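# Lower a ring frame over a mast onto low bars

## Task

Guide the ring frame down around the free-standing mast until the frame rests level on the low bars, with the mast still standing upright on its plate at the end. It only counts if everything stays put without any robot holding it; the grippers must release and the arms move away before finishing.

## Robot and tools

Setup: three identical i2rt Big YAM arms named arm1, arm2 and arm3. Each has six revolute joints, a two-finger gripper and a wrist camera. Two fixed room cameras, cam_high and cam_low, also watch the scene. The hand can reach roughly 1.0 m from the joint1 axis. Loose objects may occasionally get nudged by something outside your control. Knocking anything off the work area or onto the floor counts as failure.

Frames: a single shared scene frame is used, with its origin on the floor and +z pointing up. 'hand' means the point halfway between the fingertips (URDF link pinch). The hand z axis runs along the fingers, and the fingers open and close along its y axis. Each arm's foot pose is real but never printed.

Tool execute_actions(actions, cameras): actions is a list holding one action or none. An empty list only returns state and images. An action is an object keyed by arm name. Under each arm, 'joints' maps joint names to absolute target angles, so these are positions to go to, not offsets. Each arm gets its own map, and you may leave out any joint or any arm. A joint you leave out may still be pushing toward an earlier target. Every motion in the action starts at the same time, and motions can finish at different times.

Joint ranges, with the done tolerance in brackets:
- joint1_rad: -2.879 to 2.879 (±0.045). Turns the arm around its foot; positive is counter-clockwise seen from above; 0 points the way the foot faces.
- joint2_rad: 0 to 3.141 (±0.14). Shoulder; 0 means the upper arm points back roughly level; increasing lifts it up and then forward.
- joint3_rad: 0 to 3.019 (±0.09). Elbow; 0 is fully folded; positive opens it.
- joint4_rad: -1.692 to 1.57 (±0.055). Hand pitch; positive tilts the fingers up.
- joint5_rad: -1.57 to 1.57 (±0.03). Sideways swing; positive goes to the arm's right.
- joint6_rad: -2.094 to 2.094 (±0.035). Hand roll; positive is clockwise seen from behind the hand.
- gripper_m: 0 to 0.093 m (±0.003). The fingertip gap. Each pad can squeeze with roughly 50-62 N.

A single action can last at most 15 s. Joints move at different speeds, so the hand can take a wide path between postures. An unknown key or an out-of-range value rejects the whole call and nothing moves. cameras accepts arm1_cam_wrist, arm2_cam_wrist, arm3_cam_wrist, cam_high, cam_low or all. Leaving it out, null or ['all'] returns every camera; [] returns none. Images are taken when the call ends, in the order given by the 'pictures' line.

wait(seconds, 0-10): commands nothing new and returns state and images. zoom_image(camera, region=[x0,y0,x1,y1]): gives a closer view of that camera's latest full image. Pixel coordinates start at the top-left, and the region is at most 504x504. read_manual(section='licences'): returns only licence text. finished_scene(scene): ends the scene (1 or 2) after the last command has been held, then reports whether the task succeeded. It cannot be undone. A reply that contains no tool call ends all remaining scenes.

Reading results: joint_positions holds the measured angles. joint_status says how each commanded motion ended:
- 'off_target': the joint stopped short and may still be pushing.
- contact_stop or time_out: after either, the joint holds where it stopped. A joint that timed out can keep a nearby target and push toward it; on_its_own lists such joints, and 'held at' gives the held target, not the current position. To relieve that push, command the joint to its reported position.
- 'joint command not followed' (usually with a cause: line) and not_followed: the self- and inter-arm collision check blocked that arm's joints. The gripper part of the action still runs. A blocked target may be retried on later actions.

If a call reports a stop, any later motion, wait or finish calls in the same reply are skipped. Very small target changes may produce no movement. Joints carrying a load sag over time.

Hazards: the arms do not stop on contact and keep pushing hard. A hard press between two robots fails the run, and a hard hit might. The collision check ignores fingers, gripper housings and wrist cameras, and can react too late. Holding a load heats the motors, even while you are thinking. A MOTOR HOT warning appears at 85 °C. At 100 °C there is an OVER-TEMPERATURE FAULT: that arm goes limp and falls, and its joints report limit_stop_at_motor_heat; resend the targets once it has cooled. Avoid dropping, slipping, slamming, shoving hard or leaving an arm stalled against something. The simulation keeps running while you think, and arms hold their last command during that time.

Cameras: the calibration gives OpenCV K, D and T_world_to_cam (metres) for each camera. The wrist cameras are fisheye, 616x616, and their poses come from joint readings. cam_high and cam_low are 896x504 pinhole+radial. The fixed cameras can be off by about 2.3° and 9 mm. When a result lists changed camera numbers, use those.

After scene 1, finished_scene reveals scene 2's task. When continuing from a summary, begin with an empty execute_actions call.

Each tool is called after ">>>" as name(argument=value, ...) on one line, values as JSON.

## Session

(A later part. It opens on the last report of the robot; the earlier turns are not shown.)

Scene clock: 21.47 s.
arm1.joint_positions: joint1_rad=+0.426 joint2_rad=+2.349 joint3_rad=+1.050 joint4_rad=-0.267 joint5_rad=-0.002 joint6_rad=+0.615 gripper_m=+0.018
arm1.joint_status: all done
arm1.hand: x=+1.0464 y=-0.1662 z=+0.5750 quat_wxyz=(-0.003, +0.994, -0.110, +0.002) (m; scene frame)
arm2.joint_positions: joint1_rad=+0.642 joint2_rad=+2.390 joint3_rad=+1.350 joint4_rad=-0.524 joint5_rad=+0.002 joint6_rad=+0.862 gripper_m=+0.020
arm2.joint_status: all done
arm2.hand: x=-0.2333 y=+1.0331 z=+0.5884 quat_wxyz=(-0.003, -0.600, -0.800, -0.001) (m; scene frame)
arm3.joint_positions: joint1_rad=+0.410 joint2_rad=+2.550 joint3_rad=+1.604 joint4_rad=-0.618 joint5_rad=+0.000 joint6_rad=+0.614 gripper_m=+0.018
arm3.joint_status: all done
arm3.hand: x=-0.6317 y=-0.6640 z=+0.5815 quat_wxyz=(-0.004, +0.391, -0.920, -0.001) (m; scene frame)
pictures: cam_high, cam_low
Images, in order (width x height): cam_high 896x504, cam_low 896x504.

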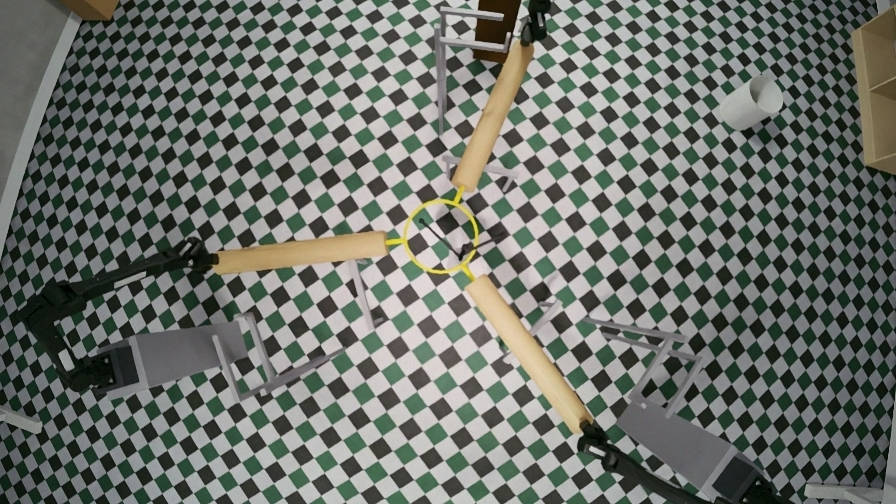

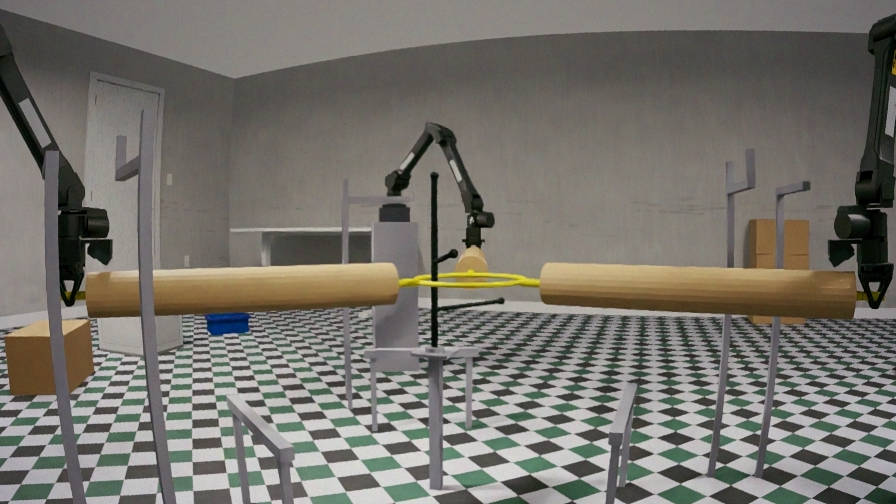

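>>> execute_actions(actions=[{"arm1":{"joints":{"joint2_rad":2.467,"joint3_rad":1.13,"joint4_rad":-0.18}},"arm2":{"joints":{"joint2_rad":2.5,"joint3_rad":1.438,"joint4_rad":-0.458}},"arm3":{"joints":{"joint2_rad":2.658,"joint3_rad":1.708,"joint4_rad":-0.577}}}], cameras=[])

>>> execute_actions(actions=[{"arm1":{"joints":{"joint2_rad":2.613,"joint3_rad":1.218,"joint4_rad":-0.124}},"arm2":{"joints":{"joint2_rad":2.632,"joint3_rad":1.516,"joint4_rad":-0.405}},"arm3":{"joints":{"joint2_rad":2.787,"joint3_rad":1.803,"joint4_rad":-0.544}}}], cameras=["cam_low","cam_high"])

>>> execute_actions(actions=[{"arm1":{"joints":{"joint1_rad":0.478,"joint2_rad":2.643,"joint3_rad":1.343,"joint4_rad":-0.24,"joint6_rad":0.67}},"arm2":{"joints":{"joint1_rad":0.558,"joint2_rad":2.627,"joint3_rad":1.495,"joint4_rad":-0.395,"joint6_rad":0.772}},"arm3":{"joints":{"joint1_rad":0.45,"joint2_rad":2.73,"joint3_rad":1.64,"joint4_rad":-0.425,"joint6_rad":0.656}}}], cameras=[])

>>> execute_actions(actions=[{"arm1":{"joints":{"joint1_rad":0.527,"joint2_rad":2.67,"joint3_rad":1.468,"joint4_rad":-0.34,"joint6_rad":0.72}},"arm2":{"joints":{"joint1_rad":0.474,"joint2_rad":2.624,"joint3_rad":1.486,"joint4_rad":-0.387,"joint6_rad":0.688}},"arm3":{"joints":{"joint1_rad":0.488,"joint2_rad":2.69,"joint3_rad":1.49,"joint4_rad":-0.32,"joint6_rad":0.694}}}], cameras=["cam_low","cam_high"])

Scene clock: 23.17 s.
arm1.joint_positions: joint1_rad=+0.433 joint2_rad=+2.498 joint3_rad=+1.125 joint4_rad=-0.185 joint5_rad=+0.000 joint6_rad=+0.622 gripper_m=+0.018
arm1.joint_status: all done
arm1.hand: x=+1.0443 y=-0.1699 z=+0.5192 quat_wxyz=(-0.002, +0.994, -0.110, -0.001) (m; scene frame)
arm2.joint_positions: joint1_rad=+0.635 joint2_rad=+2.519 joint3_rad=+1.408 joint4_rad=-0.456 joint5_rad=+0.002 joint6_rad=+0.861 gripper_m=+0.020
arm2.joint_status: all done
arm2.hand: x=-0.2350 y=+1.0299 z=+0.5320 quat_wxyz=(-0.002, -0.602, -0.798, +0.000) (m; scene frame)
arm3.joint_positions: joint1_rad=+0.414 joint2_rad=+2.679 joint3_rad=+1.680 joint4_rad=-0.575 joint5_rad=+0.003 joint6_rad=+0.619 gripper_m=+0.018
arm3.joint_status: all done
arm3.hand: x=-0.6335 y=-0.6661 z=+0.5233 quat_wxyz=(-0.003, +0.391, -0.921, +0.004) (m; scene frame)
pictures: none
No camera images: the call's "cameras" was empty. Leave "cameras" out to get every camera's image.

Scene clock: 24.07 s.
arm1.joint_positions: joint1_rad=+0.435 joint2_rad=+2.644 joint3_rad=+1.217 joint4_rad=-0.129 joint5_rad=-0.001 joint6_rad=+0.624 gripper_m=+0.018
arm1.joint_status: all done
arm1.hand: x=+1.0436 y=-0.1710 z=+0.4641 quat_wxyz=(-0.001, +0.994, -0.110, -0.002) (m; scene frame)
arm2.joint_positions: joint1_rad=+0.634 joint2_rad=+2.650 joint3_rad=+1.489 joint4_rad=-0.404 joint5_rad=+0.002 joint6_rad=+0.861 gripper_m=+0.020
arm2.joint_status: all done
arm2.hand: x=-0.2341 y=+1.0292 z=+0.4771 quat_wxyz=(-0.002, -0.602, -0.798, +0.000) (m; scene frame)
arm3.joint_positions: joint1_rad=+0.415 joint2_rad=+2.807 joint3_rad=+1.777 joint4_rad=-0.544 joint5_rad=+0.002 joint6_rad=+0.620 gripper_m=+0.018
arm3.joint_status: all done
arm3.hand: x=-0.6335 y=-0.6652 z=+0.4693 quat_wxyz=(-0.003, +0.391, -0.921, +0.003) (m; scene frame)
pictures: cam_high, cam_low
Images, in order (width x height): cam_high 896x504, cam_low 896x504.

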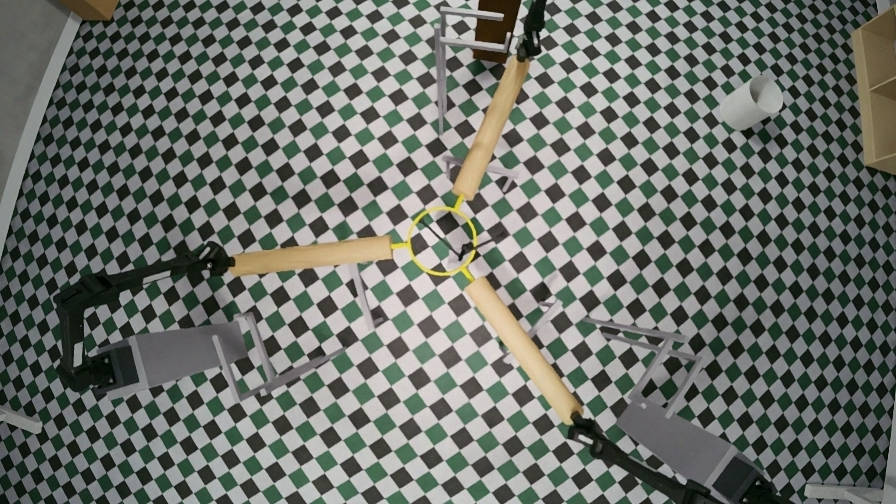

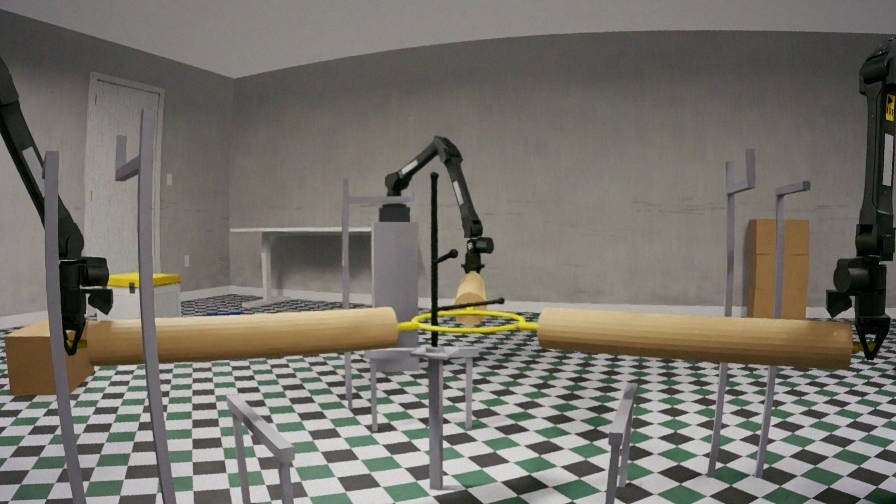

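Scene clock: 25.03 s.
arm1.joint_positions: joint1_rad=+0.487 joint2_rad=+2.664 joint3_rad=+1.329 joint4_rad=-0.228 joint5_rad=-0.004 joint6_rad=+0.674 gripper_m=+0.018
arm1.joint_status: all done
arm1.hand: x=+1.0220 y=-0.2075 z=+0.4626 quat_wxyz=(-0.002, +0.994, -0.110, +0.002) (m; scene frame)
arm2.joint_positions: joint1_rad=+0.556 joint2_rad=+2.650 joint3_rad=+1.482 joint4_rad=-0.403 joint5_rad=-0.001 joint6_rad=+0.778 gripper_m=+0.020
arm2.joint_status: all done
arm2.hand: x=-0.2563 y=+0.9933 z=+0.4761 quat_wxyz=(+0.000, -0.601, -0.799, -0.001) (m; scene frame)
arm3.joint_positions: joint1_rad=+0.445 joint2_rad=+2.764 joint3_rad=+1.630 joint4_rad=-0.437 joint5_rad=+0.000 joint6_rad=+0.649 gripper_m=+0.018
arm3.joint_status: all done
arm3.hand: x=-0.6562 y=-0.6997 z=+0.4669 quat_wxyz=(-0.003, +0.391, -0.920, +0.002) (m; scene frame)
pictures: none
No camera images: the call's "cameras" was empty. Leave "cameras" out to get every camera's image.

Scene clock: 26.00 s.
arm1.joint_positions: joint1_rad=+0.532 joint2_rad=+2.691 joint3_rad=+1.452 joint4_rad=-0.327 joint5_rad=-0.003 joint6_rad=+0.720 gripper_m=+0.018
arm1.joint_status: all done
arm1.hand: x=+0.9992 y=-0.2449 z=+0.4623 quat_wxyz=(-0.003, +0.994, -0.109, +0.003) (m; scene frame)
arm2.joint_positions: joint1_rad=+0.470 joint2_rad=+2.650 joint3_rad=+1.478 joint4_rad=-0.398 joint5_rad=+0.000 joint6_rad=+0.692 gripper_m=+0.020
arm2.joint_status: all done
arm2.hand: x=-0.2816 y=+0.9551 z=+0.4753 quat_wxyz=(+0.000, -0.600, -0.800, -0.001) (m; scene frame)
arm3.joint_positions: joint1_rad=+0.482 joint2_rad=+2.719 joint3_rad=+1.480 joint4_rad=-0.332 joint5_rad=+0.001 joint6_rad=+0.685 gripper_m=+0.018
arm3.joint_status: all done
arm3.hand: x=-0.6800 y=-0.7385 z=+0.4683 quat_wxyz=(-0.003, +0.392, -0.920, +0.002) (m; scene frame)
pictures: cam_high, cam_low
Images, in order (width x height): cam_high 896x504, cam_low 896x504.

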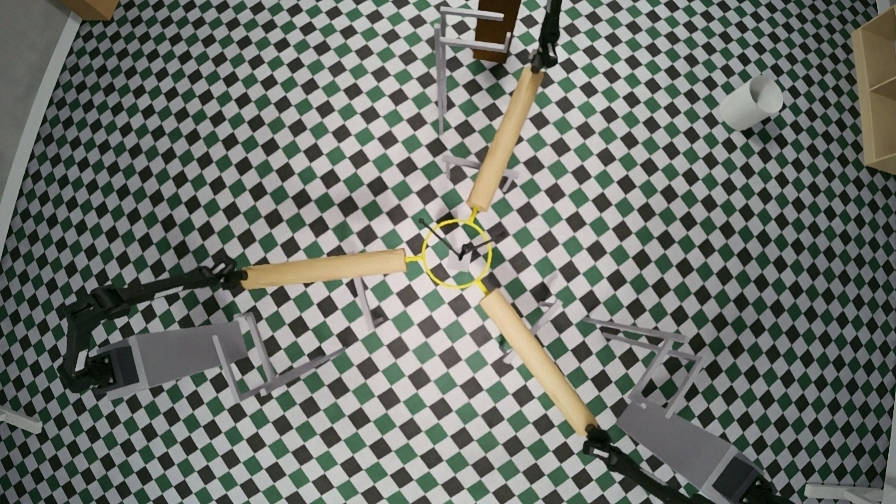

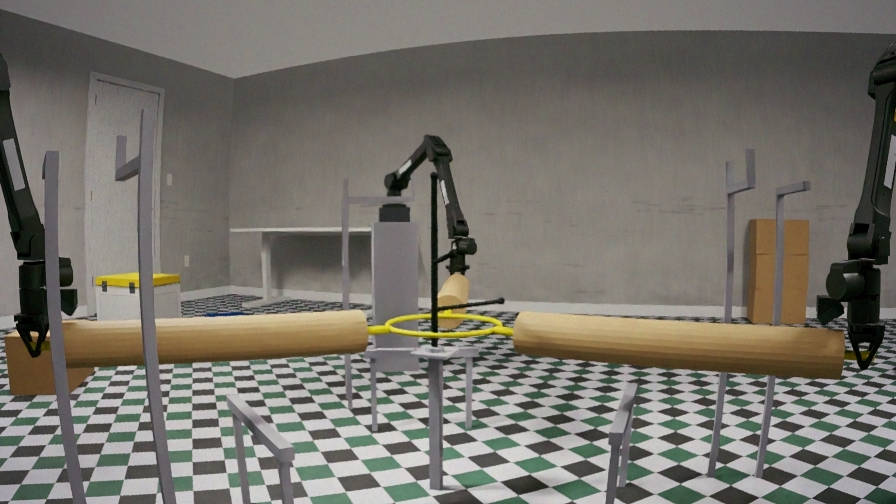

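>>> execute_actions(actions=[{"arm1":{"joints":{"joint2_rad":2.813,"joint3_rad":1.586,"joint4_rad":-0.295}},"arm2":{"joints":{"joint2_rad":2.774,"joint3_rad":1.61,"joint4_rad":-0.358}},"arm3":{"joints":{"joint2_rad":2.846,"joint3_rad":1.615,"joint4_rad":-0.304}}}], cameras=[])

>>> execute_actions(actions=[{"arm1":{"joints":{"joint2_rad":2.946,"joint3_rad":1.708,"joint4_rad":-0.288}},"arm2":{"joints":{"joint2_rad":2.904,"joint3_rad":1.723,"joint4_rad":-0.343}},"arm3":{"joints":{"joint2_rad":2.979,"joint3_rad":1.738,"joint4_rad":-0.299}}}], cameras=[])

>>> execute_actions(actions=[{"arm1":{"joints":{"joint2_rad":3.005,"joint3_rad":1.757}},"arm2":{"joints":{"joint2_rad":2.962,"joint3_rad":1.77}},"arm3":{"joints":{"joint2_rad":3.038,"joint3_rad":1.788}}}], cameras=["cam_low","cam_high"])

Scene clock: 27.20 s.
arm1.joint_positions: joint1_rad=+0.532 joint2_rad=+2.845 joint3_rad=+1.576 joint4_rad=-0.296 joint5_rad=+0.000 joint6_rad=+0.721 gripper_m=+0.018
arm1.joint_status: all done
arm1.hand: x=+0.9988 y=-0.2439 z=+0.4005 quat_wxyz=(-0.003, +0.994, -0.110, +0.002) (m; scene frame)
arm2.joint_positions: joint1_rad=+0.473 joint2_rad=+2.795 joint3_rad=+1.584 joint4_rad=-0.358 joint5_rad=+0.004 joint6_rad=+0.694 gripper_m=+0.020
arm2.joint_status: all done
arm2.hand: x=-0.2813 y=+0.9556 z=+0.4158 quat_wxyz=(-0.001, -0.600, -0.800, +0.001) (m; scene frame)
arm3.joint_positions: joint1_rad=+0.484 joint2_rad=+2.866 joint3_rad=+1.604 joint4_rad=-0.306 joint5_rad=+0.004 joint6_rad=+0.688 gripper_m=+0.018
arm3.joint_status: all done
arm3.hand: x=-0.6798 y=-0.7366 z=+0.4101 quat_wxyz=(-0.005, +0.391, -0.920, +0.002) (m; scene frame)
pictures: none
No camera images: the call's "cameras" was empty. Leave "cameras" out to get every camera's image.

Scene clock: 28.10 s.
arm1.joint_positions: joint1_rad=+0.532 joint2_rad=+2.974 joint3_rad=+1.698 joint4_rad=-0.289 joint5_rad=-0.001 joint6_rad=+0.721 gripper_m=+0.018
arm1.joint_status: all done
arm1.hand: x=+0.9987 y=-0.2443 z=+0.3507 quat_wxyz=(-0.003, +0.994, -0.110, +0.002) (m; scene frame)
arm2.joint_positions: joint1_rad=+0.473 joint2_rad=+2.921 joint3_rad=+1.698 joint4_rad=-0.344 joint5_rad=+0.006 joint6_rad=+0.694 gripper_m=+0.020
arm2.joint_status: all done
arm2.hand: x=-0.2806 y=+0.9550 z=+0.3660 quat_wxyz=(-0.001, -0.600, -0.800, +0.002) (m; scene frame)
arm3.joint_positions: joint1_rad=+0.484 joint2_rad=+2.994 joint3_rad=+1.728 joint4_rad=-0.301 joint5_rad=+0.005 joint6_rad=+0.688 gripper_m=+0.018
arm3.joint_status: all done
arm3.hand: x=-0.6793 y=-0.7359 z=+0.3604 quat_wxyz=(-0.006, +0.391, -0.920, +0.001) (m; scene frame)
pictures: none
No camera images: the call's "cameras" was empty. Leave "cameras" out to get every camera's image.

Scene clock: 28.70 s.
arm1.joint_positions: joint1_rad=+0.533 joint2_rad=+2.997 joint3_rad=+1.725 joint4_rad=-0.292 joint5_rad=-0.007 joint6_rad=+0.721 gripper_m=+0.018
arm1.joint_status: all done
arm1.hand: x=+0.9982 y=-0.2460 z=+0.3421 quat_wxyz=(+0.000, +0.994, -0.110, +0.003) (m; scene frame)
arm2.joint_positions: joint1_rad=+0.473 joint2_rad=+2.948 joint3_rad=+1.728 joint4_rad=-0.351 joint5_rad=-0.001 joint6_rad=+0.694 gripper_m=+0.019
arm2.joint_status: all done
arm2.hand: x=-0.2791 y=+0.9553 z=+0.3563 quat_wxyz=(+0.000, -0.600, -0.800, -0.001) (m; scene frame)
arm3.joint_positions: joint1_rad=+0.484 joint2_rad=+3.020 joint3_rad=+1.757 joint4_rad=-0.302 joint5_rad=-0.001 joint6_rad=+0.688 gripper_m=+0.018
arm3.joint_status: all done
arm3.hand: x=-0.6803 y=-0.7347 z=+0.3509 quat_wxyz=(-0.004, +0.391, -0.920, -0.001) (m; scene frame)
pictures: cam_high, cam_low
Images, in order (width x height): cam_high 896x504, cam_low 896x504.

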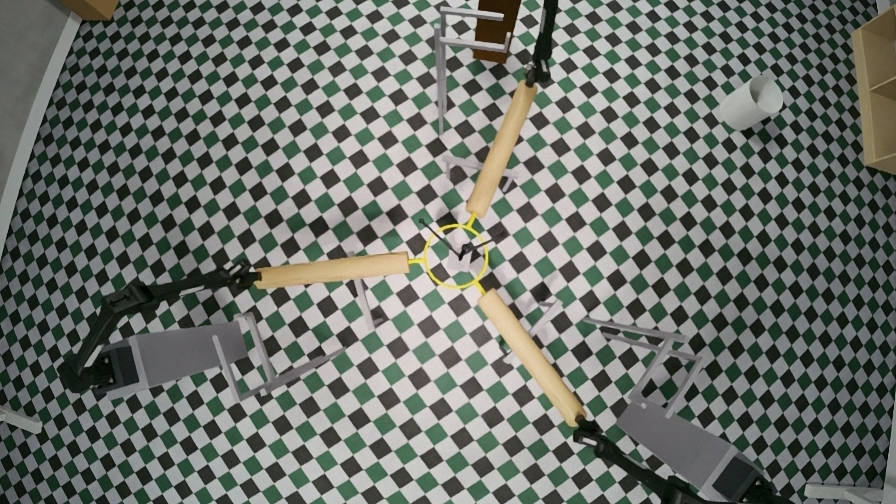

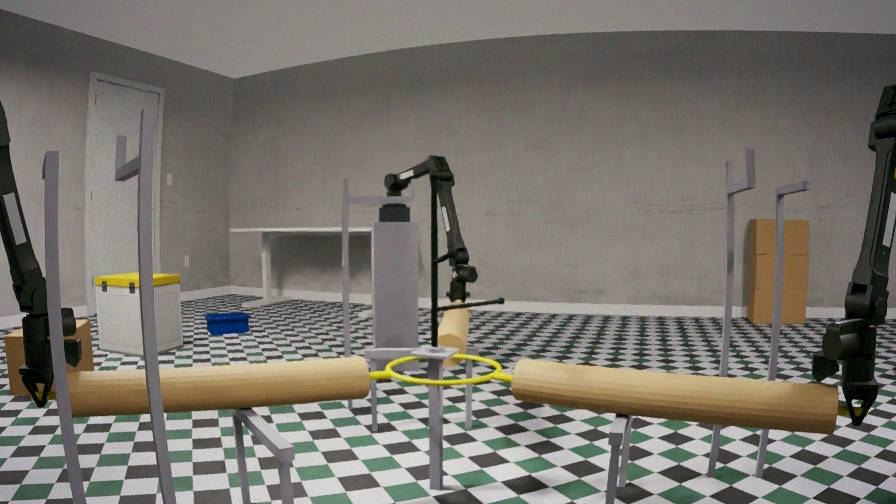

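>>> execute_actions(actions=[{"arm1":{"joints":{"gripper_m":0.09,"joint2_rad":2.988,"joint3_rad":1.73}},"arm2":{"joints":{"gripper_m":0.09,"joint2_rad":2.948,"joint3_rad":1.73}},"arm3":{"joints":{"gripper_m":0.09,"joint2_rad":3.015,"joint3_rad":1.757}}}], cameras=[])

>>> execute_actions(actions=[{"arm1":{"joints":{"joint2_rad":2.835,"joint3_rad":1.565,"joint4_rad":-0.315}},"arm2":{"joints":{"joint2_rad":2.8,"joint3_rad":1.575,"joint4_rad":-0.375}},"arm3":{"joints":{"joint2_rad":2.868,"joint3_rad":1.59,"joint4_rad":-0.325}}}], cameras=[])

>>> execute_actions(actions=[{"arm1":{"joints":{"joint2_rad":2.5,"joint3_rad":1.25,"joint4_rad":-0.35}},"arm2":{"joints":{"joint2_rad":2.45,"joint3_rad":1.28,"joint4_rad":-0.43}},"arm3":{"joints":{"joint2_rad":2.5,"joint3_rad":1.25,"joint4_rad":-0.35}}}], cameras=["cam_low"])

>>> finished_scene(scene=2)

Scene clock: 29.73 s.
arm1.joint_positions: joint1_rad=+0.532 joint2_rad=+2.997 joint3_rad=+1.725 joint4_rad=-0.292 joint5_rad=-0.002 joint6_rad=+0.721 gripper_m=+0.090
arm1.joint_status: all done
arm1.hand: x=+0.9977 y=-0.2451 z=+0.3421 quat_wxyz=(-0.002, +0.994, -0.110, +0.002) (m; scene frame)
arm2.joint_positions: joint1_rad=+0.473 joint2_rad=+2.947 joint3_rad=+1.728 joint4_rad=-0.351 joint5_rad=-0.001 joint6_rad=+0.694 gripper_m=+0.090
arm2.joint_status: all done
arm2.hand: x=-0.2788 y=+0.9551 z=+0.3565 quat_wxyz=(+0.000, -0.600, -0.800, -0.001) (m; scene frame)
arm3.joint_positions: joint1_rad=+0.484 joint2_rad=+3.019 joint3_rad=+1.757 joint4_rad=-0.302 joint5_rad=-0.001 joint6_rad=+0.688 gripper_m=+0.090
arm3.joint_status: all done
arm3.hand: x=-0.6803 y=-0.7344 z=+0.3511 quat_wxyz=(-0.004, +0.391, -0.920, -0.001) (m; scene frame)
pictures: none
No camera images: the call's "cameras" was empty. Leave "cameras" out to get every camera's image.

Scene clock: 30.77 s.
arm1.joint_positions: joint1_rad=+0.532 joint2_rad=+2.845 joint3_rad=+1.564 joint4_rad=-0.307 joint5_rad=-0.002 joint6_rad=+0.721 gripper_m=+0.090
arm1.joint_status: all done
arm1.hand: x=+1.0077 y=-0.2399 z=+0.3996 quat_wxyz=(-0.009, +0.994, -0.110, +0.012) (m; scene frame)
arm2.joint_positions: joint1_rad=+0.473 joint2_rad=+2.781 joint3_rad=+1.578 joint4_rad=-0.369 joint5_rad=-0.001 joint6_rad=+0.694 gripper_m=+0.090
arm2.joint_status: all done
arm2.hand: x=-0.2800 y=+0.9557 z=+0.4224 quat_wxyz=(+0.001, -0.600, -0.800, -0.001) (m; scene frame)
arm3.joint_positions: joint1_rad=+0.484 joint2_rad=+2.856 joint3_rad=+1.594 joint4_rad=-0.313 joint5_rad=-0.001 joint6_rad=+0.688 gripper_m=+0.090
arm3.joint_status: all done
arm3.hand: x=-0.6810 y=-0.7382 z=+0.4141 quat_wxyz=(-0.001, +0.391, -0.920, +0.003) (m; scene frame)
pictures: none
No camera images: the call's "cameras" was empty. Leave "cameras" out to get every camera's image.

Scene clock: 32.13 s.
arm1.joint_positions: joint1_rad=+0.532 joint2_rad=+2.489 joint3_rad=+1.250 joint4_rad=-0.343 joint5_rad=-0.002 joint6_rad=+0.721 gripper_m=+0.090
arm1.joint_status: all done
arm1.hand: x=+1.0269 y=-0.2300 z=+0.5348 quat_wxyz=(-0.008, +0.994, -0.110, +0.009) (m; scene frame)
arm2.joint_positions: joint1_rad=+0.473 joint2_rad=+2.426 joint3_rad=+1.284 joint4_rad=-0.427 joint5_rad=-0.001 joint6_rad=+0.694 gripper_m=+0.090
arm2.joint_status: all done
arm2.hand: x=-0.3014 y=+0.9699 z=+0.5584 quat_wxyz=(+0.000, -0.600, -0.800, -0.001) (m; scene frame)
arm3.joint_positions: joint1_rad=+0.484 joint2_rad=+2.486 joint3_rad=+1.252 joint4_rad=-0.340 joint5_rad=-0.001 joint6_rad=+0.688 gripper_m=+0.090
arm3.joint_status: all done
arm3.hand: x=-0.6842 y=-0.7684 z=+0.5531 quat_wxyz=(-0.002, +0.391, -0.920, +0.003) (m; scene frame)
pictures: cam_low
Images, in order (width x height): cam_low 896x504.

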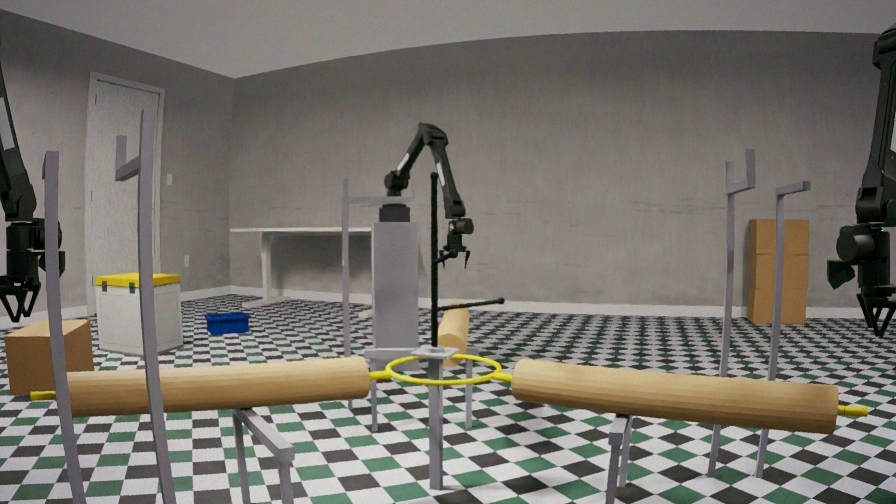

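The scene is finished: the task was done.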